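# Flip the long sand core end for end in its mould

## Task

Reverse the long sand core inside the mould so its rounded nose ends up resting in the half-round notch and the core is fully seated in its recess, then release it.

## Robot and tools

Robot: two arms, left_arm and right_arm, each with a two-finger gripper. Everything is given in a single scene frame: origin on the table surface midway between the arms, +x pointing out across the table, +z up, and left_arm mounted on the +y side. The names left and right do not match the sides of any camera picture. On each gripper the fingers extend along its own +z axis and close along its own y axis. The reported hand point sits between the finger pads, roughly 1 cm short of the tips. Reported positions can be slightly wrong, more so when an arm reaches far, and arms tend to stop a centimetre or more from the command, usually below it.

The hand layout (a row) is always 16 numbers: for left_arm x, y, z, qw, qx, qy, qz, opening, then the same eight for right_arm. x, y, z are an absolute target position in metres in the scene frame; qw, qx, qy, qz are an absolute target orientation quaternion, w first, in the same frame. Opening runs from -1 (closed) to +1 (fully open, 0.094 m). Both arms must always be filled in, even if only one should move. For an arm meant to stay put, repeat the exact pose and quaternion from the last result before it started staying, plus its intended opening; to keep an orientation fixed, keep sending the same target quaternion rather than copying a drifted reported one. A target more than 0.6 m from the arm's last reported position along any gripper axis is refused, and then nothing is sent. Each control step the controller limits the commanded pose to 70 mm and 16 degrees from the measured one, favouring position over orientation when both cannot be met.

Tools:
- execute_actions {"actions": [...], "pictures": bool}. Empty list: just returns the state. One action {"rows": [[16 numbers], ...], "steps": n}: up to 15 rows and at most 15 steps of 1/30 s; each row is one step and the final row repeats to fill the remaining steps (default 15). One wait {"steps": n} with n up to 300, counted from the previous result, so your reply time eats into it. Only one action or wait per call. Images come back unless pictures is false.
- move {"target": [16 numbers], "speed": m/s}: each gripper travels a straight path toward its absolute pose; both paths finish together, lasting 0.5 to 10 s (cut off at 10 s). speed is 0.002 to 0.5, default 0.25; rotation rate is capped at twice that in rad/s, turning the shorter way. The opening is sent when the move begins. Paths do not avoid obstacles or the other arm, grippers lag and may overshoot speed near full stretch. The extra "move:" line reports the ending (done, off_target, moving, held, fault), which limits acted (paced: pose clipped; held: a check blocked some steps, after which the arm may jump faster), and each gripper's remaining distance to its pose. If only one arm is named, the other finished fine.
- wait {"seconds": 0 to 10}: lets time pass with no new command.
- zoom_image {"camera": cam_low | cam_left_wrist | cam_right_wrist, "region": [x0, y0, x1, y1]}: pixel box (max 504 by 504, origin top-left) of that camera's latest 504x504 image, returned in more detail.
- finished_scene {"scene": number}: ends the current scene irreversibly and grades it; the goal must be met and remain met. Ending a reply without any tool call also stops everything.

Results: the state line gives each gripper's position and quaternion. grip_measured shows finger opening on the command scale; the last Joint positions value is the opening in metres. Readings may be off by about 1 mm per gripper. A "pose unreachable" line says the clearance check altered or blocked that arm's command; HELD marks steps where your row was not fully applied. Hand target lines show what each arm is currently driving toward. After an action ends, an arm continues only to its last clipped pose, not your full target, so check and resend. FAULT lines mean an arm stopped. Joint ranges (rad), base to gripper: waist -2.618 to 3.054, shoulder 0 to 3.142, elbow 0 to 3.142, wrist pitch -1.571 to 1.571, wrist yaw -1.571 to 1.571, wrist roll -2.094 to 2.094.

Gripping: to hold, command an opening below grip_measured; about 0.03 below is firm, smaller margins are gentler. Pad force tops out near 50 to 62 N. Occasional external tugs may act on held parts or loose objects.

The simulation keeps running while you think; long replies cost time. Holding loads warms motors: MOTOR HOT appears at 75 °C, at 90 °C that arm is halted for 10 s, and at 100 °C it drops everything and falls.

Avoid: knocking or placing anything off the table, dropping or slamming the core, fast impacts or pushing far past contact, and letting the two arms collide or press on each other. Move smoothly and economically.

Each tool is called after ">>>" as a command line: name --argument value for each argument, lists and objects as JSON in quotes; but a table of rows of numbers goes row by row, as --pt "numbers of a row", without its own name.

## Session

>>> execute_actions --actions '[]'

Scene clock: 0.00 s of 5200.00 s.
left_arm: end_effector_position=(+0.5148, +0.0890, +0.3126) grip_measured=+1.000 end_effector_quat_wxyz=(+0.214, +0.739, +0.475, +0.427) | right_arm: end_effector_position=(+0.4294, -0.3501, +0.1583) grip_measured=+1.000 end_effector_quat_wxyz=(+0.411, +0.239, +0.856, +0.205)
Joint positions: left_arm=[-0.587  1.915  2.028 -0.805 -0.549  1.696  0.094] | right_arm=[-0.053  1.448  0.894 -0.079 -0.205  0.586  0.094]
Joint velocities: left_arm=[-0.002 -0.022  0.012 -0.007 -0.066  0.051  0.   ] | right_arm=[-0.012 -0.002  0.022  0.037  0.007 -0.022  0.   ]
Motor temperatures (°C, as the motors report them): left_arm=[31 40 33 31 28 29] | right_arm=[31 35 34 33 28 31]
Hand target (left_arm): +0.513, +0.091, +0.322; +0.223, +0.733, +0.477, +0.431
Hand target (right_arm): +0.432, -0.350, +0.169; +0.424, +0.234, +0.850, +0.206

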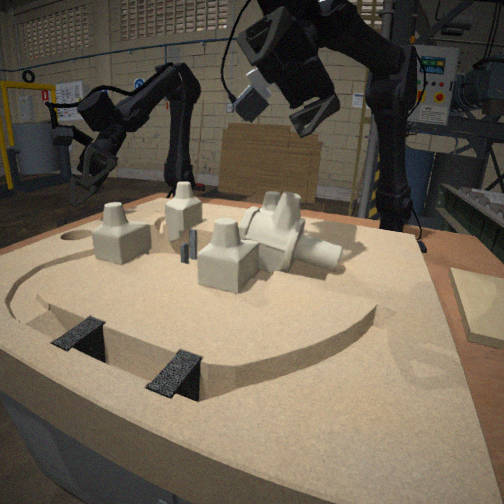

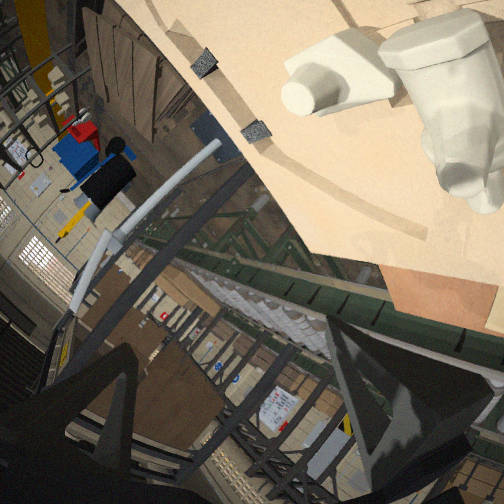

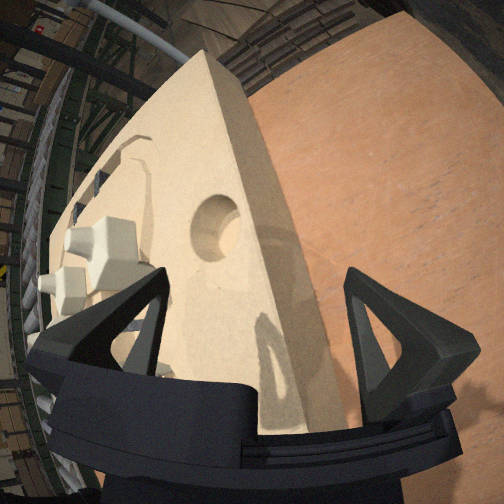

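>>> move --target '[0.40, 0.13, 0.28, 0.19, 0, 0.982, 0, 1, 0.40, -0.20, 0.27, 0.536, -0.4489, 0.585, 0.4113, 1]' --speed 0.35

Scene clock: 16.03 s of 5200.00 s.
left_arm: end_effector_position=(+0.4044, +0.1241, +0.2756) grip_measured=+1.000 end_effector_quat_wxyz=(+0.196, +0.006, +0.981, -0.001) | right_arm: end_effector_position=(+0.3949, -0.2040, +0.2617) grip_measured=+1.000 end_effector_quat_wxyz=(+0.541, -0.436, +0.593, +0.407)
Joint positions: left_arm=[-0.507  1.936  2.289 -1.569 -0.176 -0.444  0.094] | right_arm=[-0.033  1.633  1.06   0.242 -1.307 -0.309  0.094]
Joint velocities: left_arm=[ 0.002 -0.012 -0.002  0.022  0.066 -0.037  0.   ] | right_arm=[-0.002  0.012 -0.002 -0.125 -0.007 -0.081  0.   ]
Motor temperatures (°C, as the motors report them): left_arm=[31 45 36 33 28 29] | right_arm=[31 37 37 35 28 31]
Hand target (left_arm): +0.399, +0.130, +0.281; +0.195, -0.002, +0.981, -0.004
Hand target (right_arm): +0.395, -0.200, +0.267; +0.539, -0.447, +0.583, +0.411
Off the commanded pose (left_arm): 0.009 m, 1 deg.
Off the commanded pose (right_arm): 0.011 m, 2 deg.
joint sent to its limit (left arm) — the command would take joint 4 (wrist pitch) past its lower limit, so that joint was sent only as far as its limit.
After step 90, 9.43 s passed at rest.
move: off_target (right_arm)

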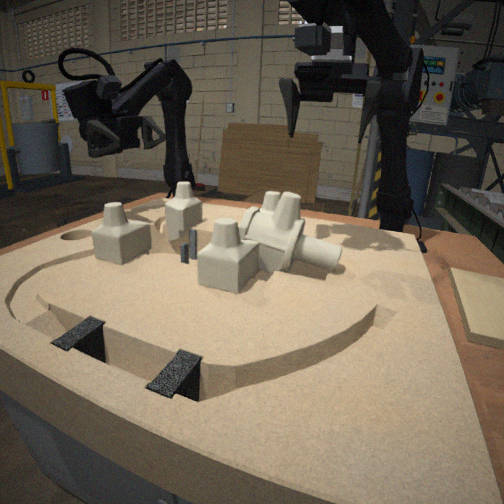

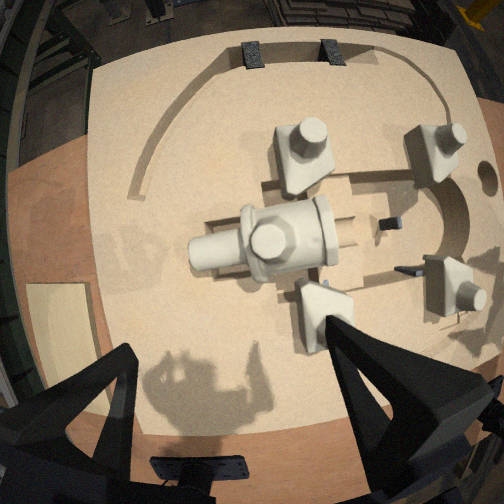

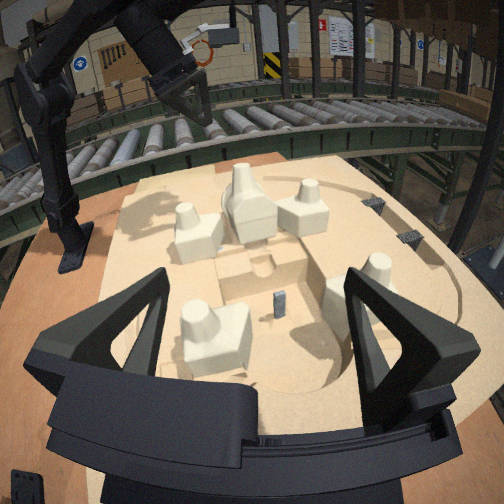

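>>> zoom_image --camera "cam_left_wrist" --region '[170, 160, 420, 320]'

Region (170, 160, 420, 320) of cam_left_wrist's 504x504 image, scaled by 2.016, with more detail than that image has; it fills the top 323 rows of this view, and the rest is white.

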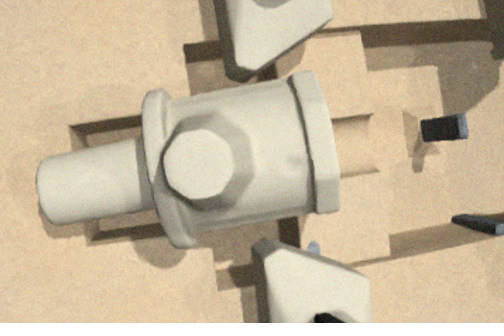

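>>> move --target '[0.445, 0.098, 0.22, -0.0758, -0.7214, 0.6846, -0.0719, 0.5, 0.3949, -0.2040, 0.2617, 0.541, -0.436, 0.593, 0.407, 1]' --speed 0.35

Scene clock: 34.50 s of 5200.00 s.
left_arm: end_effector_position=(+0.4428, +0.0951, +0.2137) grip_measured=+0.502 end_effector_quat_wxyz=(+0.045, +0.718, -0.679, +0.150) | right_arm: end_effector_position=(+0.3947, -0.2040, +0.2617) grip_measured=+1.000 end_effector_quat_wxyz=(+0.540, -0.437, +0.593, +0.407)
Joint positions: left_arm=[-0.379  2.189  2.433 -1.57   0.198 -2.01   0.071] | right_arm=[-0.033  1.633  1.06   0.239 -1.308 -0.312  0.094]
Joint velocities: left_arm=[-0.002  0.007 -0.002 -0.037 -0.007  0.007  0.   ] | right_arm=[-0.007  0.007  0.017 -0.007 -0.022  0.051  0.   ]
Motor temperatures (°C, as the motors report them): left_arm=[31 48 36 32 28 29] | right_arm=[31 37 38 35 28 31]
Hand target (left_arm): +0.445, +0.098, +0.221; +0.045, +0.722, -0.673, +0.158
Hand target (right_arm): +0.395, -0.204, +0.262; +0.541, -0.436, +0.593, +0.407
Off the commanded pose (left_arm): 0.007 m, 10 deg.
Off the commanded pose (right_arm): 0.000 m, 0 deg.
joint sent to its limit (left arm) — the command would take joint 4 (wrist pitch) past its lower limit, so that joint was sent only as far as its limit.
After step 90, 12.37 s passed at rest.
move: off_target (left_arm)

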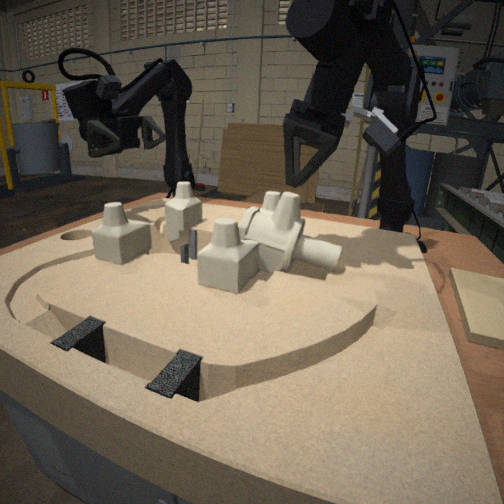

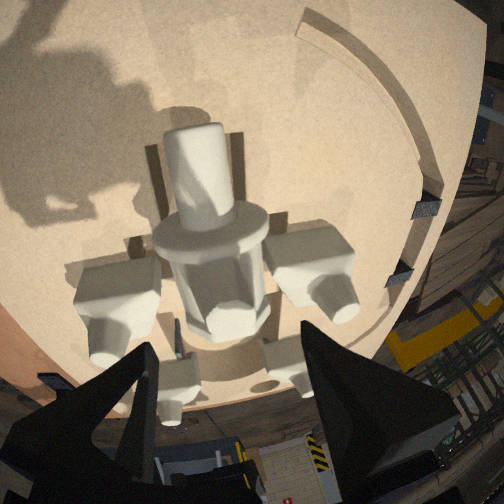

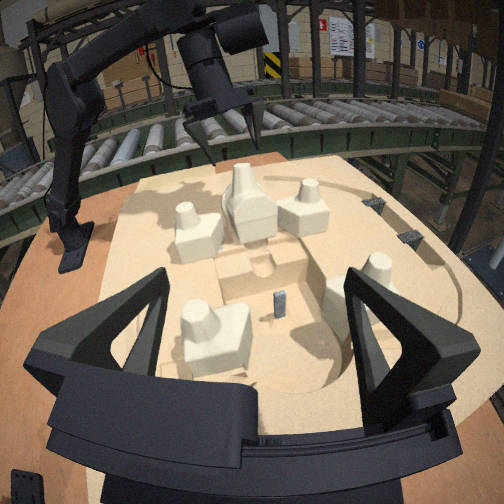

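>>> move --target '[0.445, 0.086, 0.159, -0.0758, -0.7214, 0.6846, -0.0719, 0.5, 0.3949, -0.2040, 0.2617, 0.541, -0.436, 0.593, 0.407, 1]' --speed 0.05

Scene clock: 42.10 s of 5200.00 s.
left_arm: end_effector_position=(+0.4489, +0.0883, +0.1590) grip_measured=+0.502 end_effector_quat_wxyz=(+0.070, +0.724, -0.680, +0.093) | right_arm: end_effector_position=(+0.3947, -0.2040, +0.2617) grip_measured=+1.000 end_effector_quat_wxyz=(+0.540, -0.437, +0.593, +0.407)
Joint positions: left_arm=[-0.388  2.313  2.433 -1.57   0.2   -2.013  0.071] | right_arm=[-0.033  1.633  1.06   0.239 -1.308 -0.312  0.094]
Joint velocities: left_arm=[ 0.002  0.002  0.007 -0.022  0.037  0.051  0.001] | right_arm=[ 0.012  0.007 -0.002 -0.007  0.037  0.007  0.   ]
Motor temperatures (°C, as the motors report them): left_arm=[31 49 36 32 28 29] | right_arm=[31 38 37 35 28 31]
Hand target (left_arm): +0.445, +0.086, +0.159; +0.070, +0.722, -0.682, +0.087
Hand target (right_arm): +0.395, -0.204, +0.262; +0.541, -0.436, +0.593, +0.407
Off the commanded pose (left_arm): 0.005 m, 3 deg.
Off the commanded pose (right_arm): 0.000 m, 0 deg.
joint sent to its limit (left arm) — the command would take joint 4 (wrist pitch) past its lower limit, so that joint was sent only as far as its limit.
After step 90, 2.63 s passed at rest.
move: off_target (left_arm)

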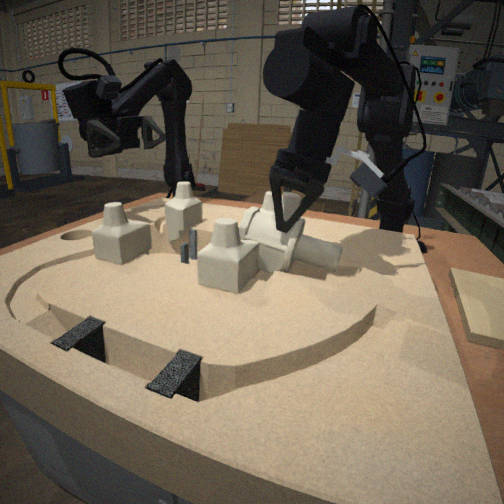

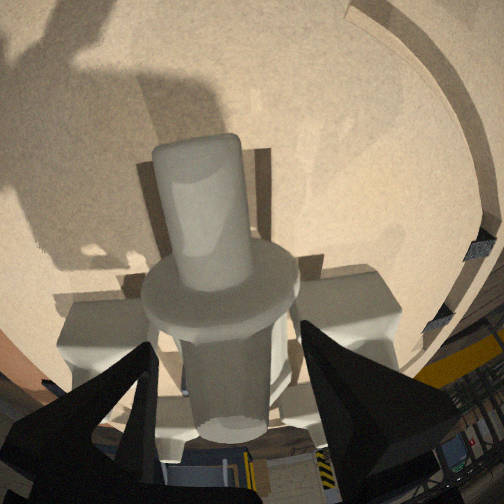

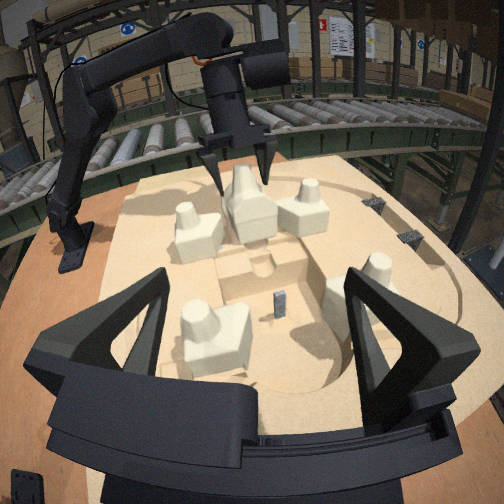

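>>> move --target '[0.446, 0.081, 0.163, -0.0758, -0.7214, 0.6846, -0.0719, 0.2, 0.3949, -0.2040, 0.2617, 0.541, -0.436, 0.593, 0.407, 1]' --speed 0.03

Scene clock: 45.67 s of 5200.00 s.
left_arm: end_effector_position=(+0.4468, +0.0839, +0.1590) grip_measured=+0.202 end_effector_quat_wxyz=(+0.071, +0.723, -0.681, +0.092) | right_arm: end_effector_position=(+0.3947, -0.2040, +0.2617) grip_measured=+1.000 end_effector_quat_wxyz=(+0.540, -0.437, +0.593, +0.407)
Joint positions: left_arm=[-0.398  2.313  2.433 -1.57   0.2   -2.019  0.056] | right_arm=[-0.033  1.633  1.06   0.239 -1.308 -0.312  0.094]
Joint velocities: left_arm=[ 0.002 -0.007  0.007 -0.022  0.051  0.037  0.   ] | right_arm=[ 0.002 -0.017 -0.007 -0.022 -0.022 -0.066  0.   ]
Motor temperatures (°C, as the motors report them): left_arm=[31 49 36 32 28 29] | right_arm=[31 38 37 35 28 31]
Hand target (left_arm): +0.446, +0.081, +0.163; +0.068, +0.722, -0.682, +0.093
Hand target (right_arm): +0.395, -0.204, +0.262; +0.541, -0.436, +0.593, +0.407
Off the commanded pose (left_arm): 0.005 m, 2 deg.
Off the commanded pose (right_arm): 0.000 m, 0 deg.
joint sent to its limit (left arm) — the command would take joint 4 (wrist pitch) past its lower limit, so that joint was sent only as far as its limit.
move: done

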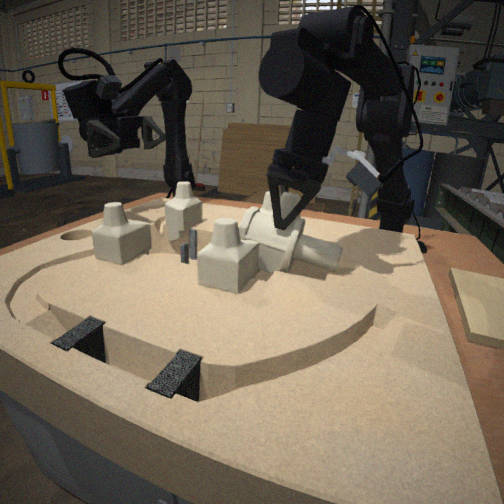

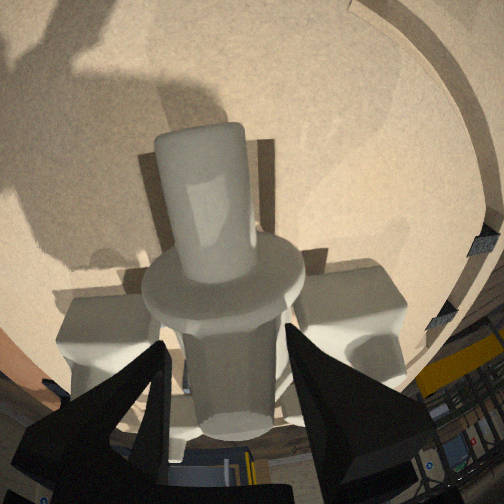

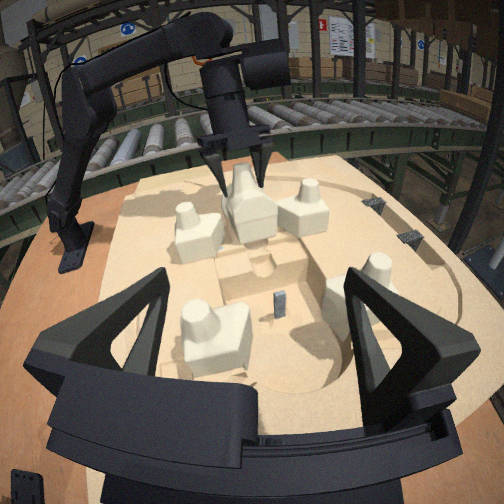

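>>> execute_actions --actions '[{"rows": [[0.449, 0.081, 0.166, -0.0758, -0.7214, 0.6846, -0.0719, 0.12, 0.3949, -0.2040, 0.2617, 0.541, -0.436, 0.593, 0.407, 1], [0.449, 0.081, 0.166, -0.0758, -0.7214, 0.6846, -0.0719, 0.05, 0.3949, -0.2040, 0.2617, 0.541, -0.436, 0.593, 0.407, 1], [0.449, 0.081, 0.166, -0.0758, -0.7214, 0.6846, -0.0719, 0.0, 0.3949, -0.2040, 0.2617, 0.541, -0.436, 0.593, 0.407, 1], [0.449, 0.081, 0.166, -0.0758, -0.7214, 0.6846, -0.0719, -0.04, 0.3949, -0.2040, 0.2617, 0.541, -0.436, 0.593, 0.407, 1], [0.449, 0.081, 0.166, -0.0758, -0.7214, 0.6846, -0.0719, -0.07, 0.3949, -0.2040, 0.2617, 0.541, -0.436, 0.593, 0.407, 1], [0.449, 0.081, 0.166, -0.0758, -0.7214, 0.6846, -0.0719, -0.10, 0.3949, -0.2040, 0.2617, 0.541, -0.436, 0.593, 0.407, 1], [0.449, 0.081, 0.166, -0.0758, -0.7214, 0.6846, -0.0719, -0.12, 0.3949, -0.2040, 0.2617, 0.541, -0.436, 0.593, 0.407, 1], [0.449, 0.081, 0.166, -0.0758, -0.7214, 0.6846, -0.0719, -0.14, 0.3949, -0.2040, 0.2617, 0.541, -0.436, 0.593, 0.407, 1], [0.449, 0.081, 0.166, -0.0758, -0.7214, 0.6846, -0.0719, -0.16, 0.3949, -0.2040, 0.2617, 0.541, -0.436, 0.593, 0.407, 1], [0.449, 0.081, 0.166, -0.0758, -0.7214, 0.6846, -0.0719, -0.18, 0.3949, -0.2040, 0.2617, 0.541, -0.436, 0.593, 0.407, 1], [0.449, 0.081, 0.166, -0.0758, -0.7214, 0.6846, -0.0719, -0.20, 0.3949, -0.2040, 0.2617, 0.541, -0.436, 0.593, 0.407, 1], [0.449, 0.081, 0.166, -0.0758, -0.7214, 0.6846, -0.0719, -0.22, 0.3949, -0.2040, 0.2617, 0.541, -0.436, 0.593, 0.407, 1]], "steps": 15}]'

Scene clock: 54.20 s of 5200.00 s.
left_arm: end_effector_position=(+0.4494, +0.0839, +0.1589) grip_measured=-0.154 end_effector_quat_wxyz=(+0.067, +0.723, -0.681, +0.094) | right_arm: end_effector_position=(+0.3947, -0.2040, +0.2617) grip_measured=+1.000 end_effector_quat_wxyz=(+0.540, -0.437, +0.593, +0.407)
Joint positions: left_arm=[-0.398  2.318  2.442 -1.566  0.194 -2.02   0.04 ] | right_arm=[-0.033  1.633  1.06   0.239 -1.308 -0.312  0.094]
Joint velocities: left_arm=[ 0.012 -0.002 -0.007  0.007 -0.007  0.007  0.   ] | right_arm=[-0.002 -0.007  0.007 -0.022  0.037 -0.007  0.   ]
Motor temperatures (°C, as the motors report them): left_arm=[31 50 37 32 28 29] | right_arm=[31 38 37 35 28 31]
Hand target (left_arm): +0.449, +0.081, +0.165; +0.066, +0.722, -0.682, +0.100
Hand target (right_arm): +0.395, -0.204, +0.262; +0.541, -0.436, +0.593, +0.407
Off the commanded pose (left_arm): 0.008 m, 3 deg.
Off the commanded pose (right_arm): 0.000 m, 0 deg.
joint sent to its limit (left arm) — the command would take joint 4 (wrist pitch) past its lower limit, so that joint was sent only as far as its limit.
Steps of this call (steps 1 to 90: nothing new was sent; then 5.03 s passed at rest; steps 91 to 105: all 15 steps of this action). Readings (end_effector_position):
91: left_arm (+0.4468, +0.0839, +0.1590) | right_arm (+0.3947, -0.2040, +0.2617)
92: left_arm (+0.4468, +0.0839, +0.1590) | right_arm (+0.3947, -0.2040, +0.2617)
94: left_arm (+0.4473, +0.0839, +0.1591) | right_arm (+0.3947, -0.2040, +0.2617)
98: left_arm (+0.4494, +0.0838, +0.1589) | right_arm (+0.3947, -0.2040, +0.2617)
105: the state above

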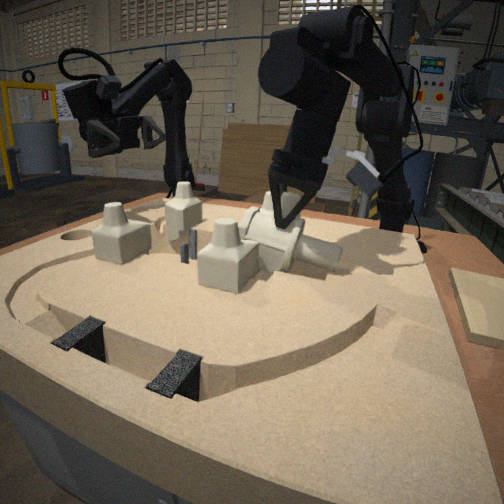

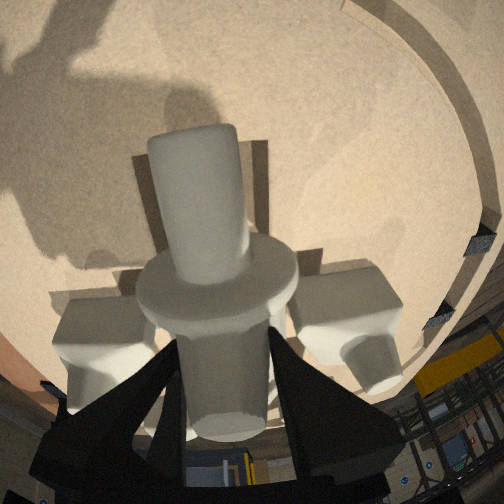

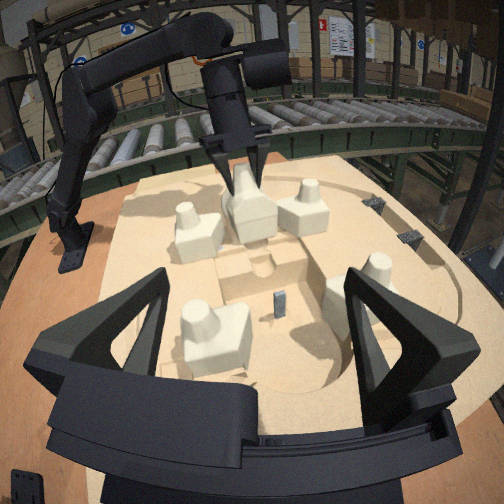

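>>> move --target '[0.447, 0.09, 0.228, -0.0758, -0.7214, 0.6846, -0.0719, -0.2, 0.3949, -0.2040, 0.2617, 0.541, -0.436, 0.593, 0.407, 1]' --speed 0.04

>>> move --target '[0.435, 0.135, 0.265, -0.035, -0.72, 0.69, -0.035, -0.2, 0.3949, -0.2040, 0.2617, 0.541, -0.436, 0.593, 0.407, 1]' --speed 0.1

Scene clock: 62.43 s of 5200.00 s.
left_arm: end_effector_position=(+0.4439, +0.0878, +0.1855) grip_measured=-0.154 end_effector_quat_wxyz=(+0.054, +0.723, -0.679, +0.115) | right_arm: end_effector_position=(+0.3947, -0.2040, +0.2617) grip_measured=+1.000 end_effector_quat_wxyz=(+0.540, -0.437, +0.593, +0.407)
Joint positions: left_arm=[-0.398  2.256  2.442 -1.58   0.185 -2.027  0.04 ] | right_arm=[-0.033  1.633  1.06   0.239 -1.308 -0.312  0.094]
Joint velocities: left_arm=[ 0.002  0.002 -0.017  0.11  -0.007  0.037  0.001] | right_arm=[-0.002  0.002  0.017 -0.007  0.007  0.051  0.   ]
Motor temperatures (°C, as the motors report them): left_arm=[31 52 37 32 28 29] | right_arm=[31 38 37 35 28 31]
Hand target (left_arm): +0.445, +0.091, +0.226; +0.042, +0.720, -0.673, +0.166
Hand target (right_arm): +0.395, -0.204, +0.262; +0.541, -0.436, +0.593, +0.407
Off the commanded pose (left_arm): 0.043 m, 6 deg.
Off the commanded pose (right_arm): 0.000 m, 0 deg.
joint sent to its limit (left arm) — the command would take joint 4 (wrist pitch) past its lower limit, so that joint was sent only as far as its limit.
After step 90, 3.20 s passed at rest.
move: off_target (left_arm)

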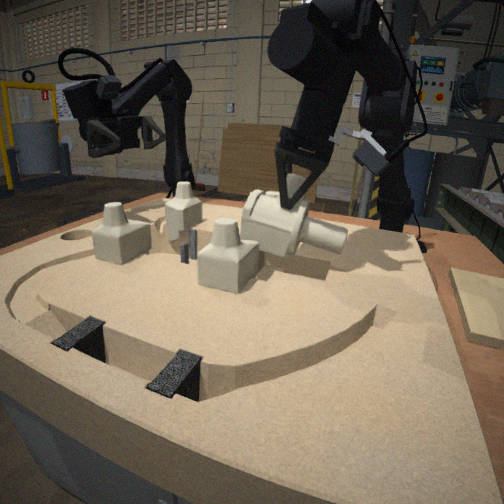

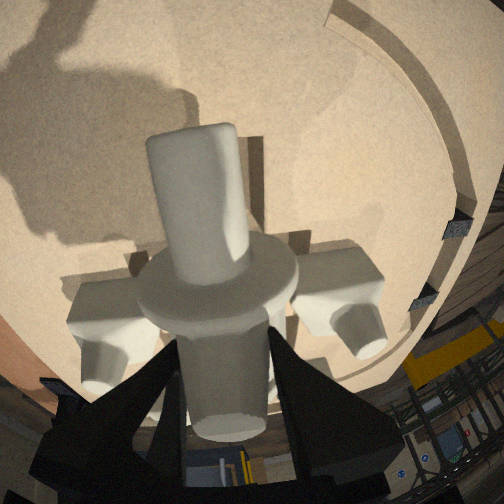

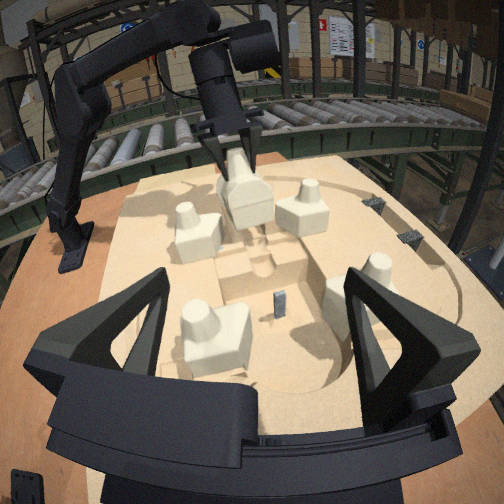

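Scene clock: 63.77 s of 5200.00 s.
left_arm: end_effector_position=(+0.4387, +0.1306, +0.2343) grip_measured=-0.154 end_effector_quat_wxyz=(-0.010, +0.721, -0.677, +0.145) | right_arm: end_effector_position=(+0.3947, -0.2040, +0.2617) grip_measured=+1.000 end_effector_quat_wxyz=(+0.540, -0.437, +0.593, +0.407)
Joint positions: left_arm=[-0.345  2.101  2.385 -1.58   0.102 -1.972  0.04 ] | right_arm=[-0.033  1.633  1.06   0.239 -1.308 -0.312  0.094]
Joint velocities: left_arm=[-0.002  0.002 -0.007 -0.051 -0.037 -0.022  0.001] | right_arm=[ 0.002 -0.012 -0.007 -0.007 -0.007 -0.051  0.   ]
Motor temperatures (°C, as the motors report them): left_arm=[31 53 37 32 28 29] | right_arm=[31 38 37 35 28 31]
Hand target (left_arm): +0.434, +0.135, +0.263; -0.026, +0.715, -0.676, +0.178
Hand target (right_arm): +0.395, -0.204, +0.262; +0.541, -0.436, +0.593, +0.407
Off the commanded pose (left_arm): 0.031 m, 14 deg.
Off the commanded pose (right_arm): 0.000 m, 0 deg.
joint sent to its limit (left arm) — the command would take joint 4 (wrist pitch) past its lower limit, so that joint was sent only as far as its limit.
move: off_target (left_arm)

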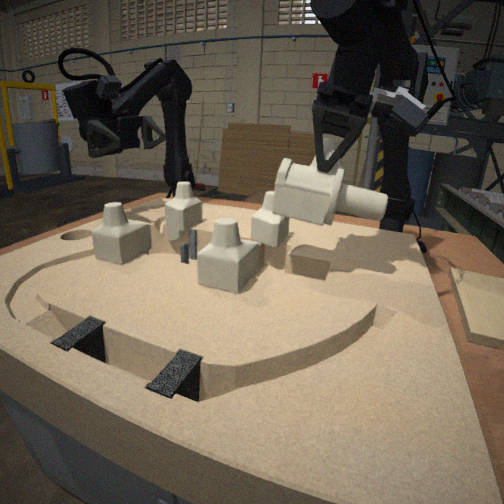

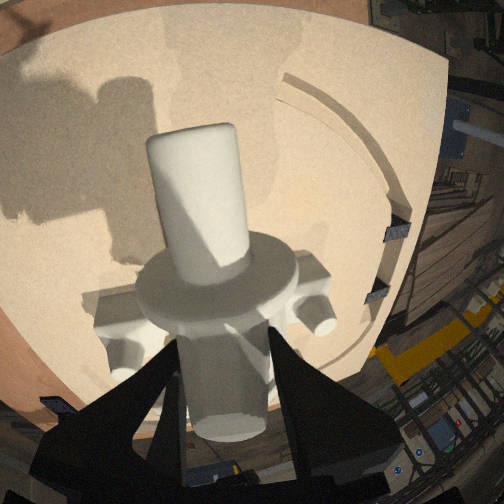

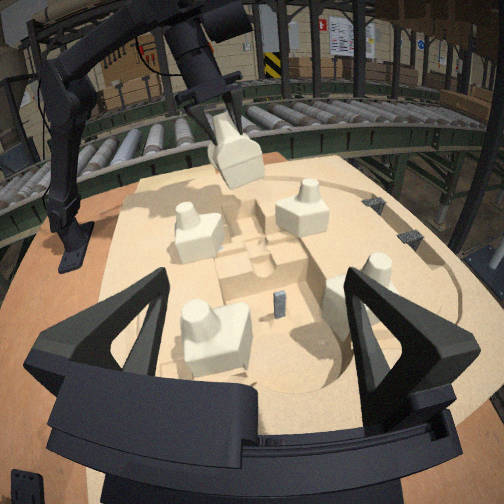

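Grip is holding. Now turn it over the free area, in two quarter turns.

>>> move --target '[0.39, 0.235, 0.25, 0.09, 0, 0.996, 0, -0.2, 0.3949, -0.2040, 0.2617, 0.541, -0.436, 0.593, 0.407, 1]' --speed 0.28

>>> move --target '[0.435, 0.215, 0.255, 0.07, 0.698, 0.71, 0.065, -0.2, 0.3949, -0.2040, 0.2617, 0.541, -0.436, 0.593, 0.407, 1]' --speed 0.28

Scene clock: 69.20 s of 5200.00 s.
left_arm: end_effector_position=(+0.3932, +0.2282, +0.2238) grip_measured=-0.155 end_effector_quat_wxyz=(+0.077, +0.001, +0.997, -0.005) | right_arm: end_effector_position=(+0.3947, -0.2040, +0.2617) grip_measured=+1.000 end_effector_quat_wxyz=(+0.540, -0.437, +0.593, +0.407)
Joint positions: left_arm=[-0.191  1.878  2.041 -1.58  -0.017 -0.168  0.04 ] | right_arm=[-0.033  1.633  1.06   0.239 -1.308 -0.312  0.094]
Joint velocities: left_arm=[-0.007 -0.007  0.007  0.022  0.037  0.007 -0.   ] | right_arm=[-0.002 -0.007 -0.002  0.022  0.037  0.037  0.   ]
Motor temperatures (°C, as the motors report them): left_arm=[31 55 37 32 28 29] | right_arm=[31 38 37 35 28 31]
Hand target (left_arm): +0.389, +0.234, +0.248; +0.114, -0.000, +0.994, -0.004
Hand target (right_arm): +0.395, -0.204, +0.262; +0.541, -0.436, +0.593, +0.407
Off the commanded pose (left_arm): 0.027 m, 2 deg.
Off the commanded pose (right_arm): 0.000 m, 0 deg.
joint sent to its limit (left arm) — the command would take joint 4 (wrist pitch) past its lower limit, so that joint was sent only as far as its limit.
move: off_target (left_arm)

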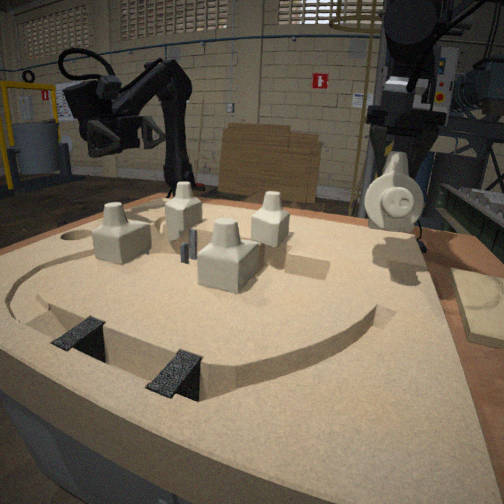

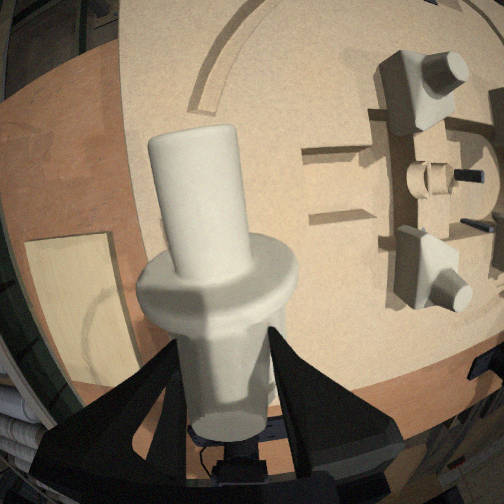

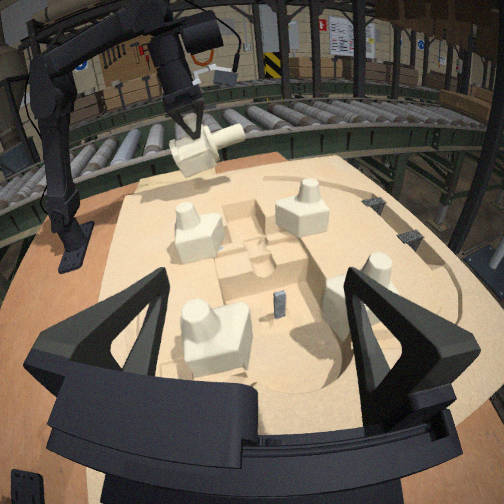

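Scene clock: 72.57 s of 5200.00 s.
left_arm: end_effector_position=(+0.4315, +0.2188, +0.2260) grip_measured=-0.155 end_effector_quat_wxyz=(+0.078, +0.693, +0.713, +0.069) | right_arm: end_effector_position=(+0.3947, -0.2040, +0.2617) grip_measured=+1.000 end_effector_quat_wxyz=(+0.540, -0.437, +0.593, +0.407)
Joint positions: left_arm=[-0.202  2.008  2.224 -1.58  -0.027  1.364  0.04 ] | right_arm=[-0.033  1.633  1.06   0.239 -1.308 -0.312  0.094]
Joint velocities: left_arm=[ 0.007 -0.002  0.012 -0.037  0.051 -0.051  0.   ] | right_arm=[ 0.002  0.002 -0.022 -0.007  0.007 -0.037  0.   ]
Motor temperatures (°C, as the motors report them): left_arm=[31 54 38 32 28 29] | right_arm=[31 38 37 35 28 31]
Hand target (left_arm): +0.433, +0.216, +0.254; +0.113, +0.694, +0.705, +0.094
Hand target (right_arm): +0.395, -0.204, +0.262; +0.541, -0.436, +0.593, +0.407
Off the commanded pose (left_arm): 0.029 m, 1 deg.
Off the commanded pose (right_arm): 0.000 m, 0 deg.
joint sent to its limit (left arm) — the command would take joint 4 (wrist pitch) past its lower limit, so that joint was sent only as far as its limit.
move: off_target (left_arm)

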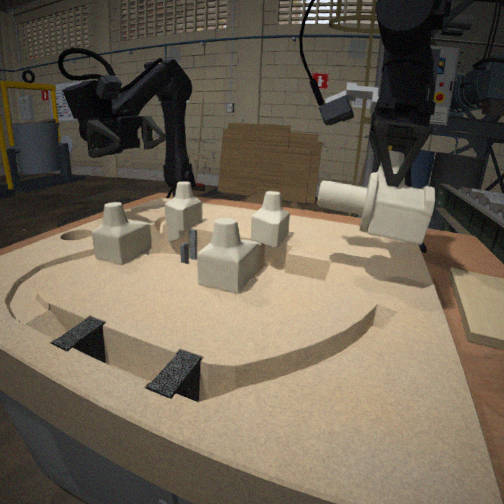

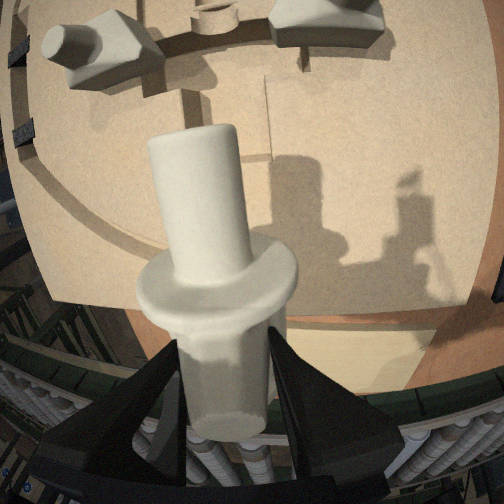

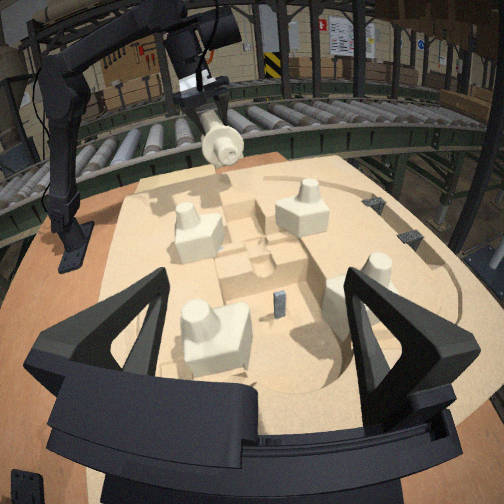

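>>> move --target '[0.441, 0.095, 0.255, 0.03, 0.6995, 0.7135, 0.028, -0.2, 0.3949, -0.2040, 0.2617, 0.541, -0.436, 0.593, 0.407, 1]' --speed 0.1

>>> move --target '[0.441, 0.095, 0.214, 0.0, 0.6995, 0.7135, 0.0, -0.2, 0.3949, -0.2040, 0.2617, 0.541, -0.436, 0.593, 0.407, 1]' --speed 0.05

Scene clock: 78.40 s of 5200.00 s.
left_arm: end_effector_position=(+0.4385, +0.0974, +0.2216) grip_measured=-0.155 end_effector_quat_wxyz=(+0.118, +0.701, +0.701, +0.060) | right_arm: end_effector_position=(+0.3947, -0.2040, +0.2617) grip_measured=+1.000 end_effector_quat_wxyz=(+0.540, -0.437, +0.593, +0.407)
Joint positions: left_arm=[-0.469  2.164  2.437 -1.58  -0.035  1.126  0.04 ] | right_arm=[-0.033  1.633  1.06   0.239 -1.308 -0.312  0.094]
Joint velocities: left_arm=[ 0.002 -0.007 -0.017 -0.037 -0.007 -0.022 -0.001] | right_arm=[ 0.002 -0.017 -0.012 -0.051  0.007 -0.051  0.   ]
Motor temperatures (°C, as the motors report them): left_arm=[31 54 39 32 28 29] | right_arm=[31 38 37 35 28 31]
Hand target (left_arm): +0.440, +0.097, +0.254; +0.161, +0.691, +0.700, +0.076
Hand target (right_arm): +0.395, -0.204, +0.262; +0.541, -0.436, +0.593, +0.407
Off the commanded pose (left_arm): 0.034 m, 11 deg.
Off the commanded pose (right_arm): 0.000 m, 0 deg.
joint sent to its limit (left arm) — the command would take joint 4 (wrist pitch) past its lower limit, so that joint was sent only as far as its limit.
After step 90, 1.20 s passed at rest.
move: off_target (left_arm)

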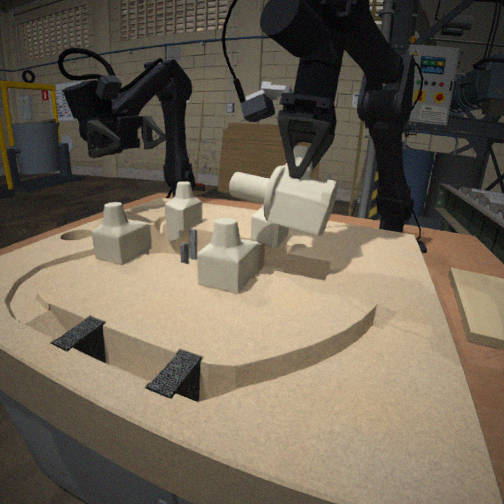

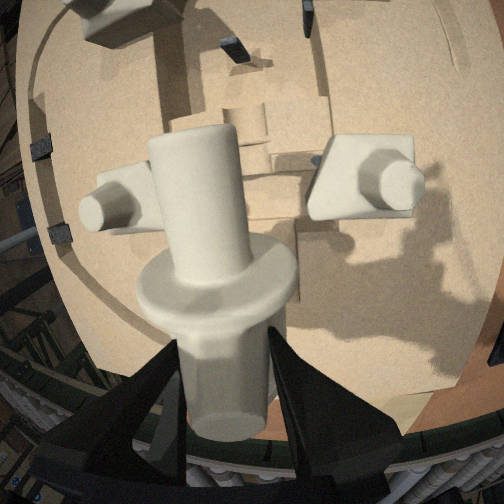

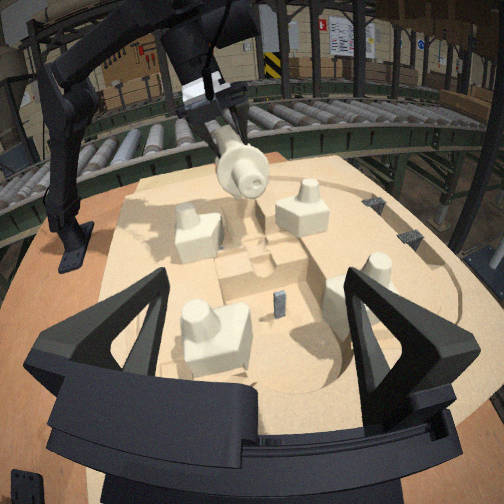

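Scene clock: 81.30 s of 5200.00 s.
left_arm: end_effector_position=(+0.4377, +0.0932, +0.1908) grip_measured=-0.155 end_effector_quat_wxyz=(+0.084, +0.704, +0.705, +0.036) | right_arm: end_effector_position=(+0.3947, -0.2040, +0.2617) grip_measured=+1.000 end_effector_quat_wxyz=(+0.540, -0.437, +0.593, +0.407)
Joint positions: left_arm=[-0.469  2.217  2.409 -1.58  -0.012  1.122  0.04 ] | right_arm=[-0.033  1.633  1.06   0.239 -1.308 -0.312  0.094]
Joint velocities: left_arm=[ 0.002 -0.002 -0.017 -0.022 -0.037  0.022  0.   ] | right_arm=[-0.022  0.012 -0.002 -0.051 -0.007  0.007  0.   ]
Motor temperatures (°C, as the motors report them): left_arm=[31 55 39 32 28 29] | right_arm=[31 38 37 35 28 31]
Hand target (left_arm): +0.440, +0.095, +0.213; +0.115, +0.696, +0.708, +0.042
Hand target (right_arm): +0.395, -0.204, +0.262; +0.541, -0.436, +0.593, +0.407
Off the commanded pose (left_arm): 0.024 m, 11 deg.
Off the commanded pose (right_arm): 0.000 m, 0 deg.
joint sent to its limit (left arm) — the command would take joint 4 (wrist pitch) past its lower limit, so that joint was sent only as far as its limit.
move: off_target (left_arm)

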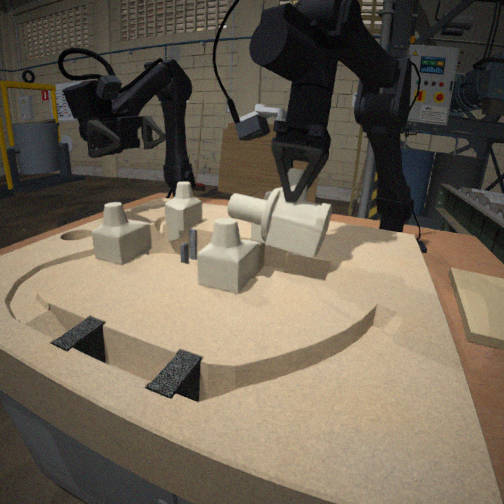

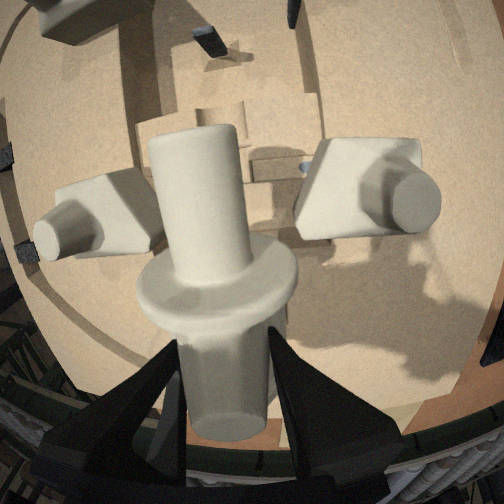

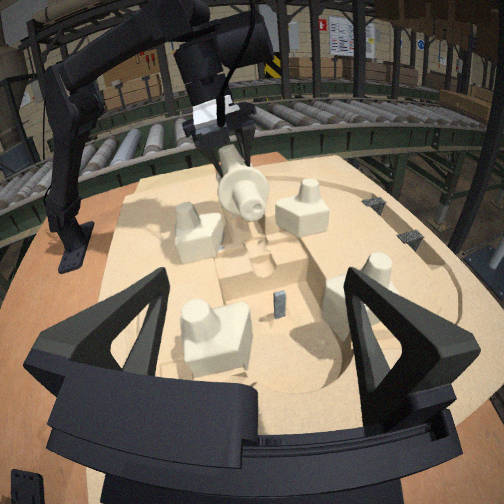

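>>> move --target '[0.441, 0.100, 0.192, 0.0, 0.6995, 0.7135, 0.0, -0.2, 0.3949, -0.2040, 0.2617, 0.541, -0.436, 0.593, 0.407, 1]' --speed 0.03

>>> zoom_image --camera "cam_low" --region '[220, 180, 360, 300]'

>>> zoom_image --camera "cam_right_wrist" --region '[185, 150, 325, 290]'

Scene clock: 87.00 s of 5200.00 s.
left_arm: end_effector_position=(+0.4391, +0.0984, +0.1618) grip_measured=-0.155 end_effector_quat_wxyz=(+0.048, +0.701, +0.711, +0.022) | right_arm: end_effector_position=(+0.3947, -0.2040, +0.2617) grip_measured=+1.000 end_effector_quat_wxyz=(+0.540, -0.437, +0.593, +0.407)
Joint positions: left_arm=[-0.457  2.268  2.383 -1.58  -0.01   1.122  0.04 ] | right_arm=[-0.033  1.633  1.06   0.239 -1.308 -0.312  0.094]
Joint velocities: left_arm=[ 0.007  0.002 -0.007 -0.022  0.066  0.081  0.   ] | right_arm=[-0.012  0.007  0.012 -0.007  0.022 -0.095  0.   ]
Motor temperatures (°C, as the motors report them): left_arm=[31 57 39 32 28 29] | right_arm=[31 38 37 36 28 31]
Hand target (left_arm): +0.440, +0.100, +0.191; +0.085, +0.697, +0.711, +0.031
Hand target (right_arm): +0.395, -0.204, +0.262; +0.541, -0.436, +0.593, +0.407
Off the commanded pose (left_arm): 0.030 m, 6 deg.
Off the commanded pose (right_arm): 0.000 m, 0 deg.
joint sent to its limit (left arm) — the command would take joint 4 (wrist pitch) past its lower limit, so that joint was sent only as far as its limit.
move: off_target (left_arm)

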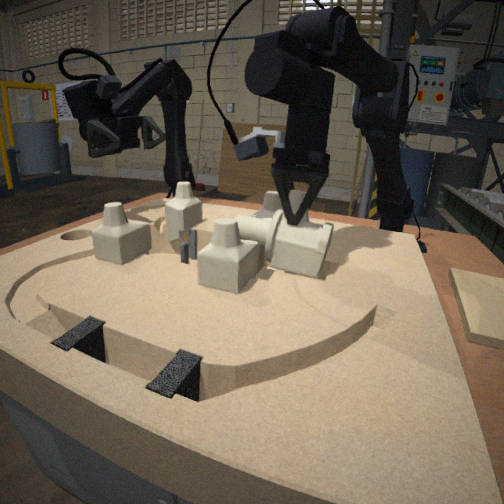

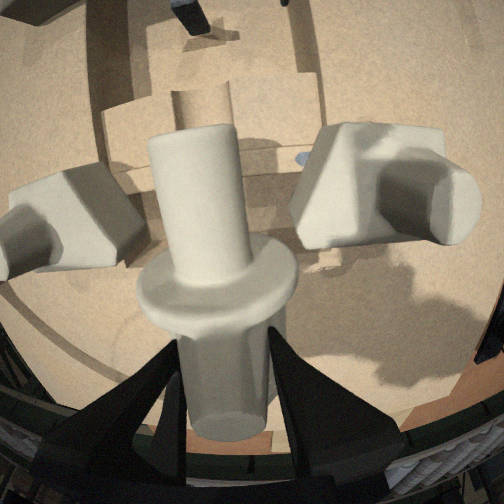

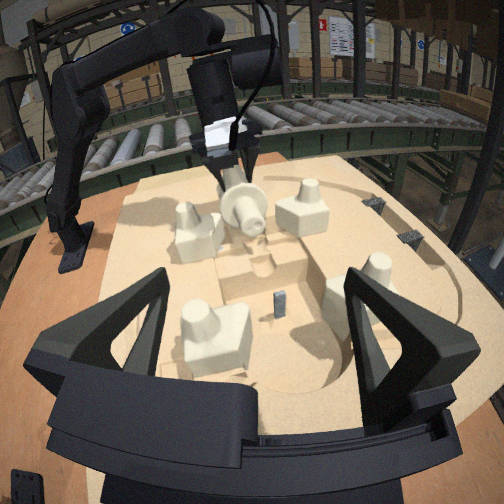

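Region (220, 180, 360, 300) of cam_low's 504x504 image, scaled by 3.600, with more detail than that image has; it fills the top 432 rows of this view, and the rest is white.

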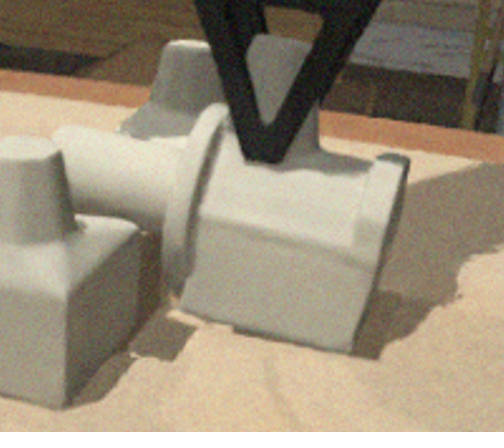

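Region (185, 150, 325, 290) of cam_right_wrist's 504x504 image, scaled by 3.600, with more detail than that image has.

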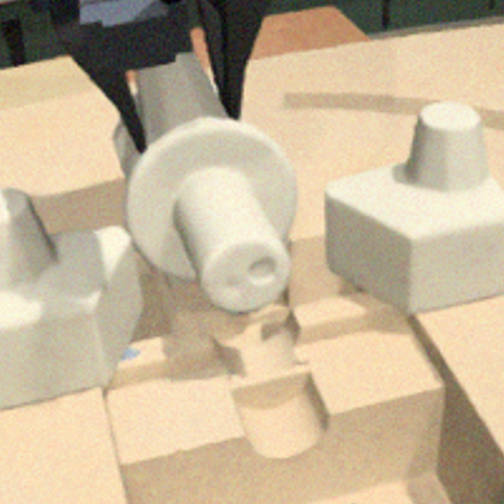

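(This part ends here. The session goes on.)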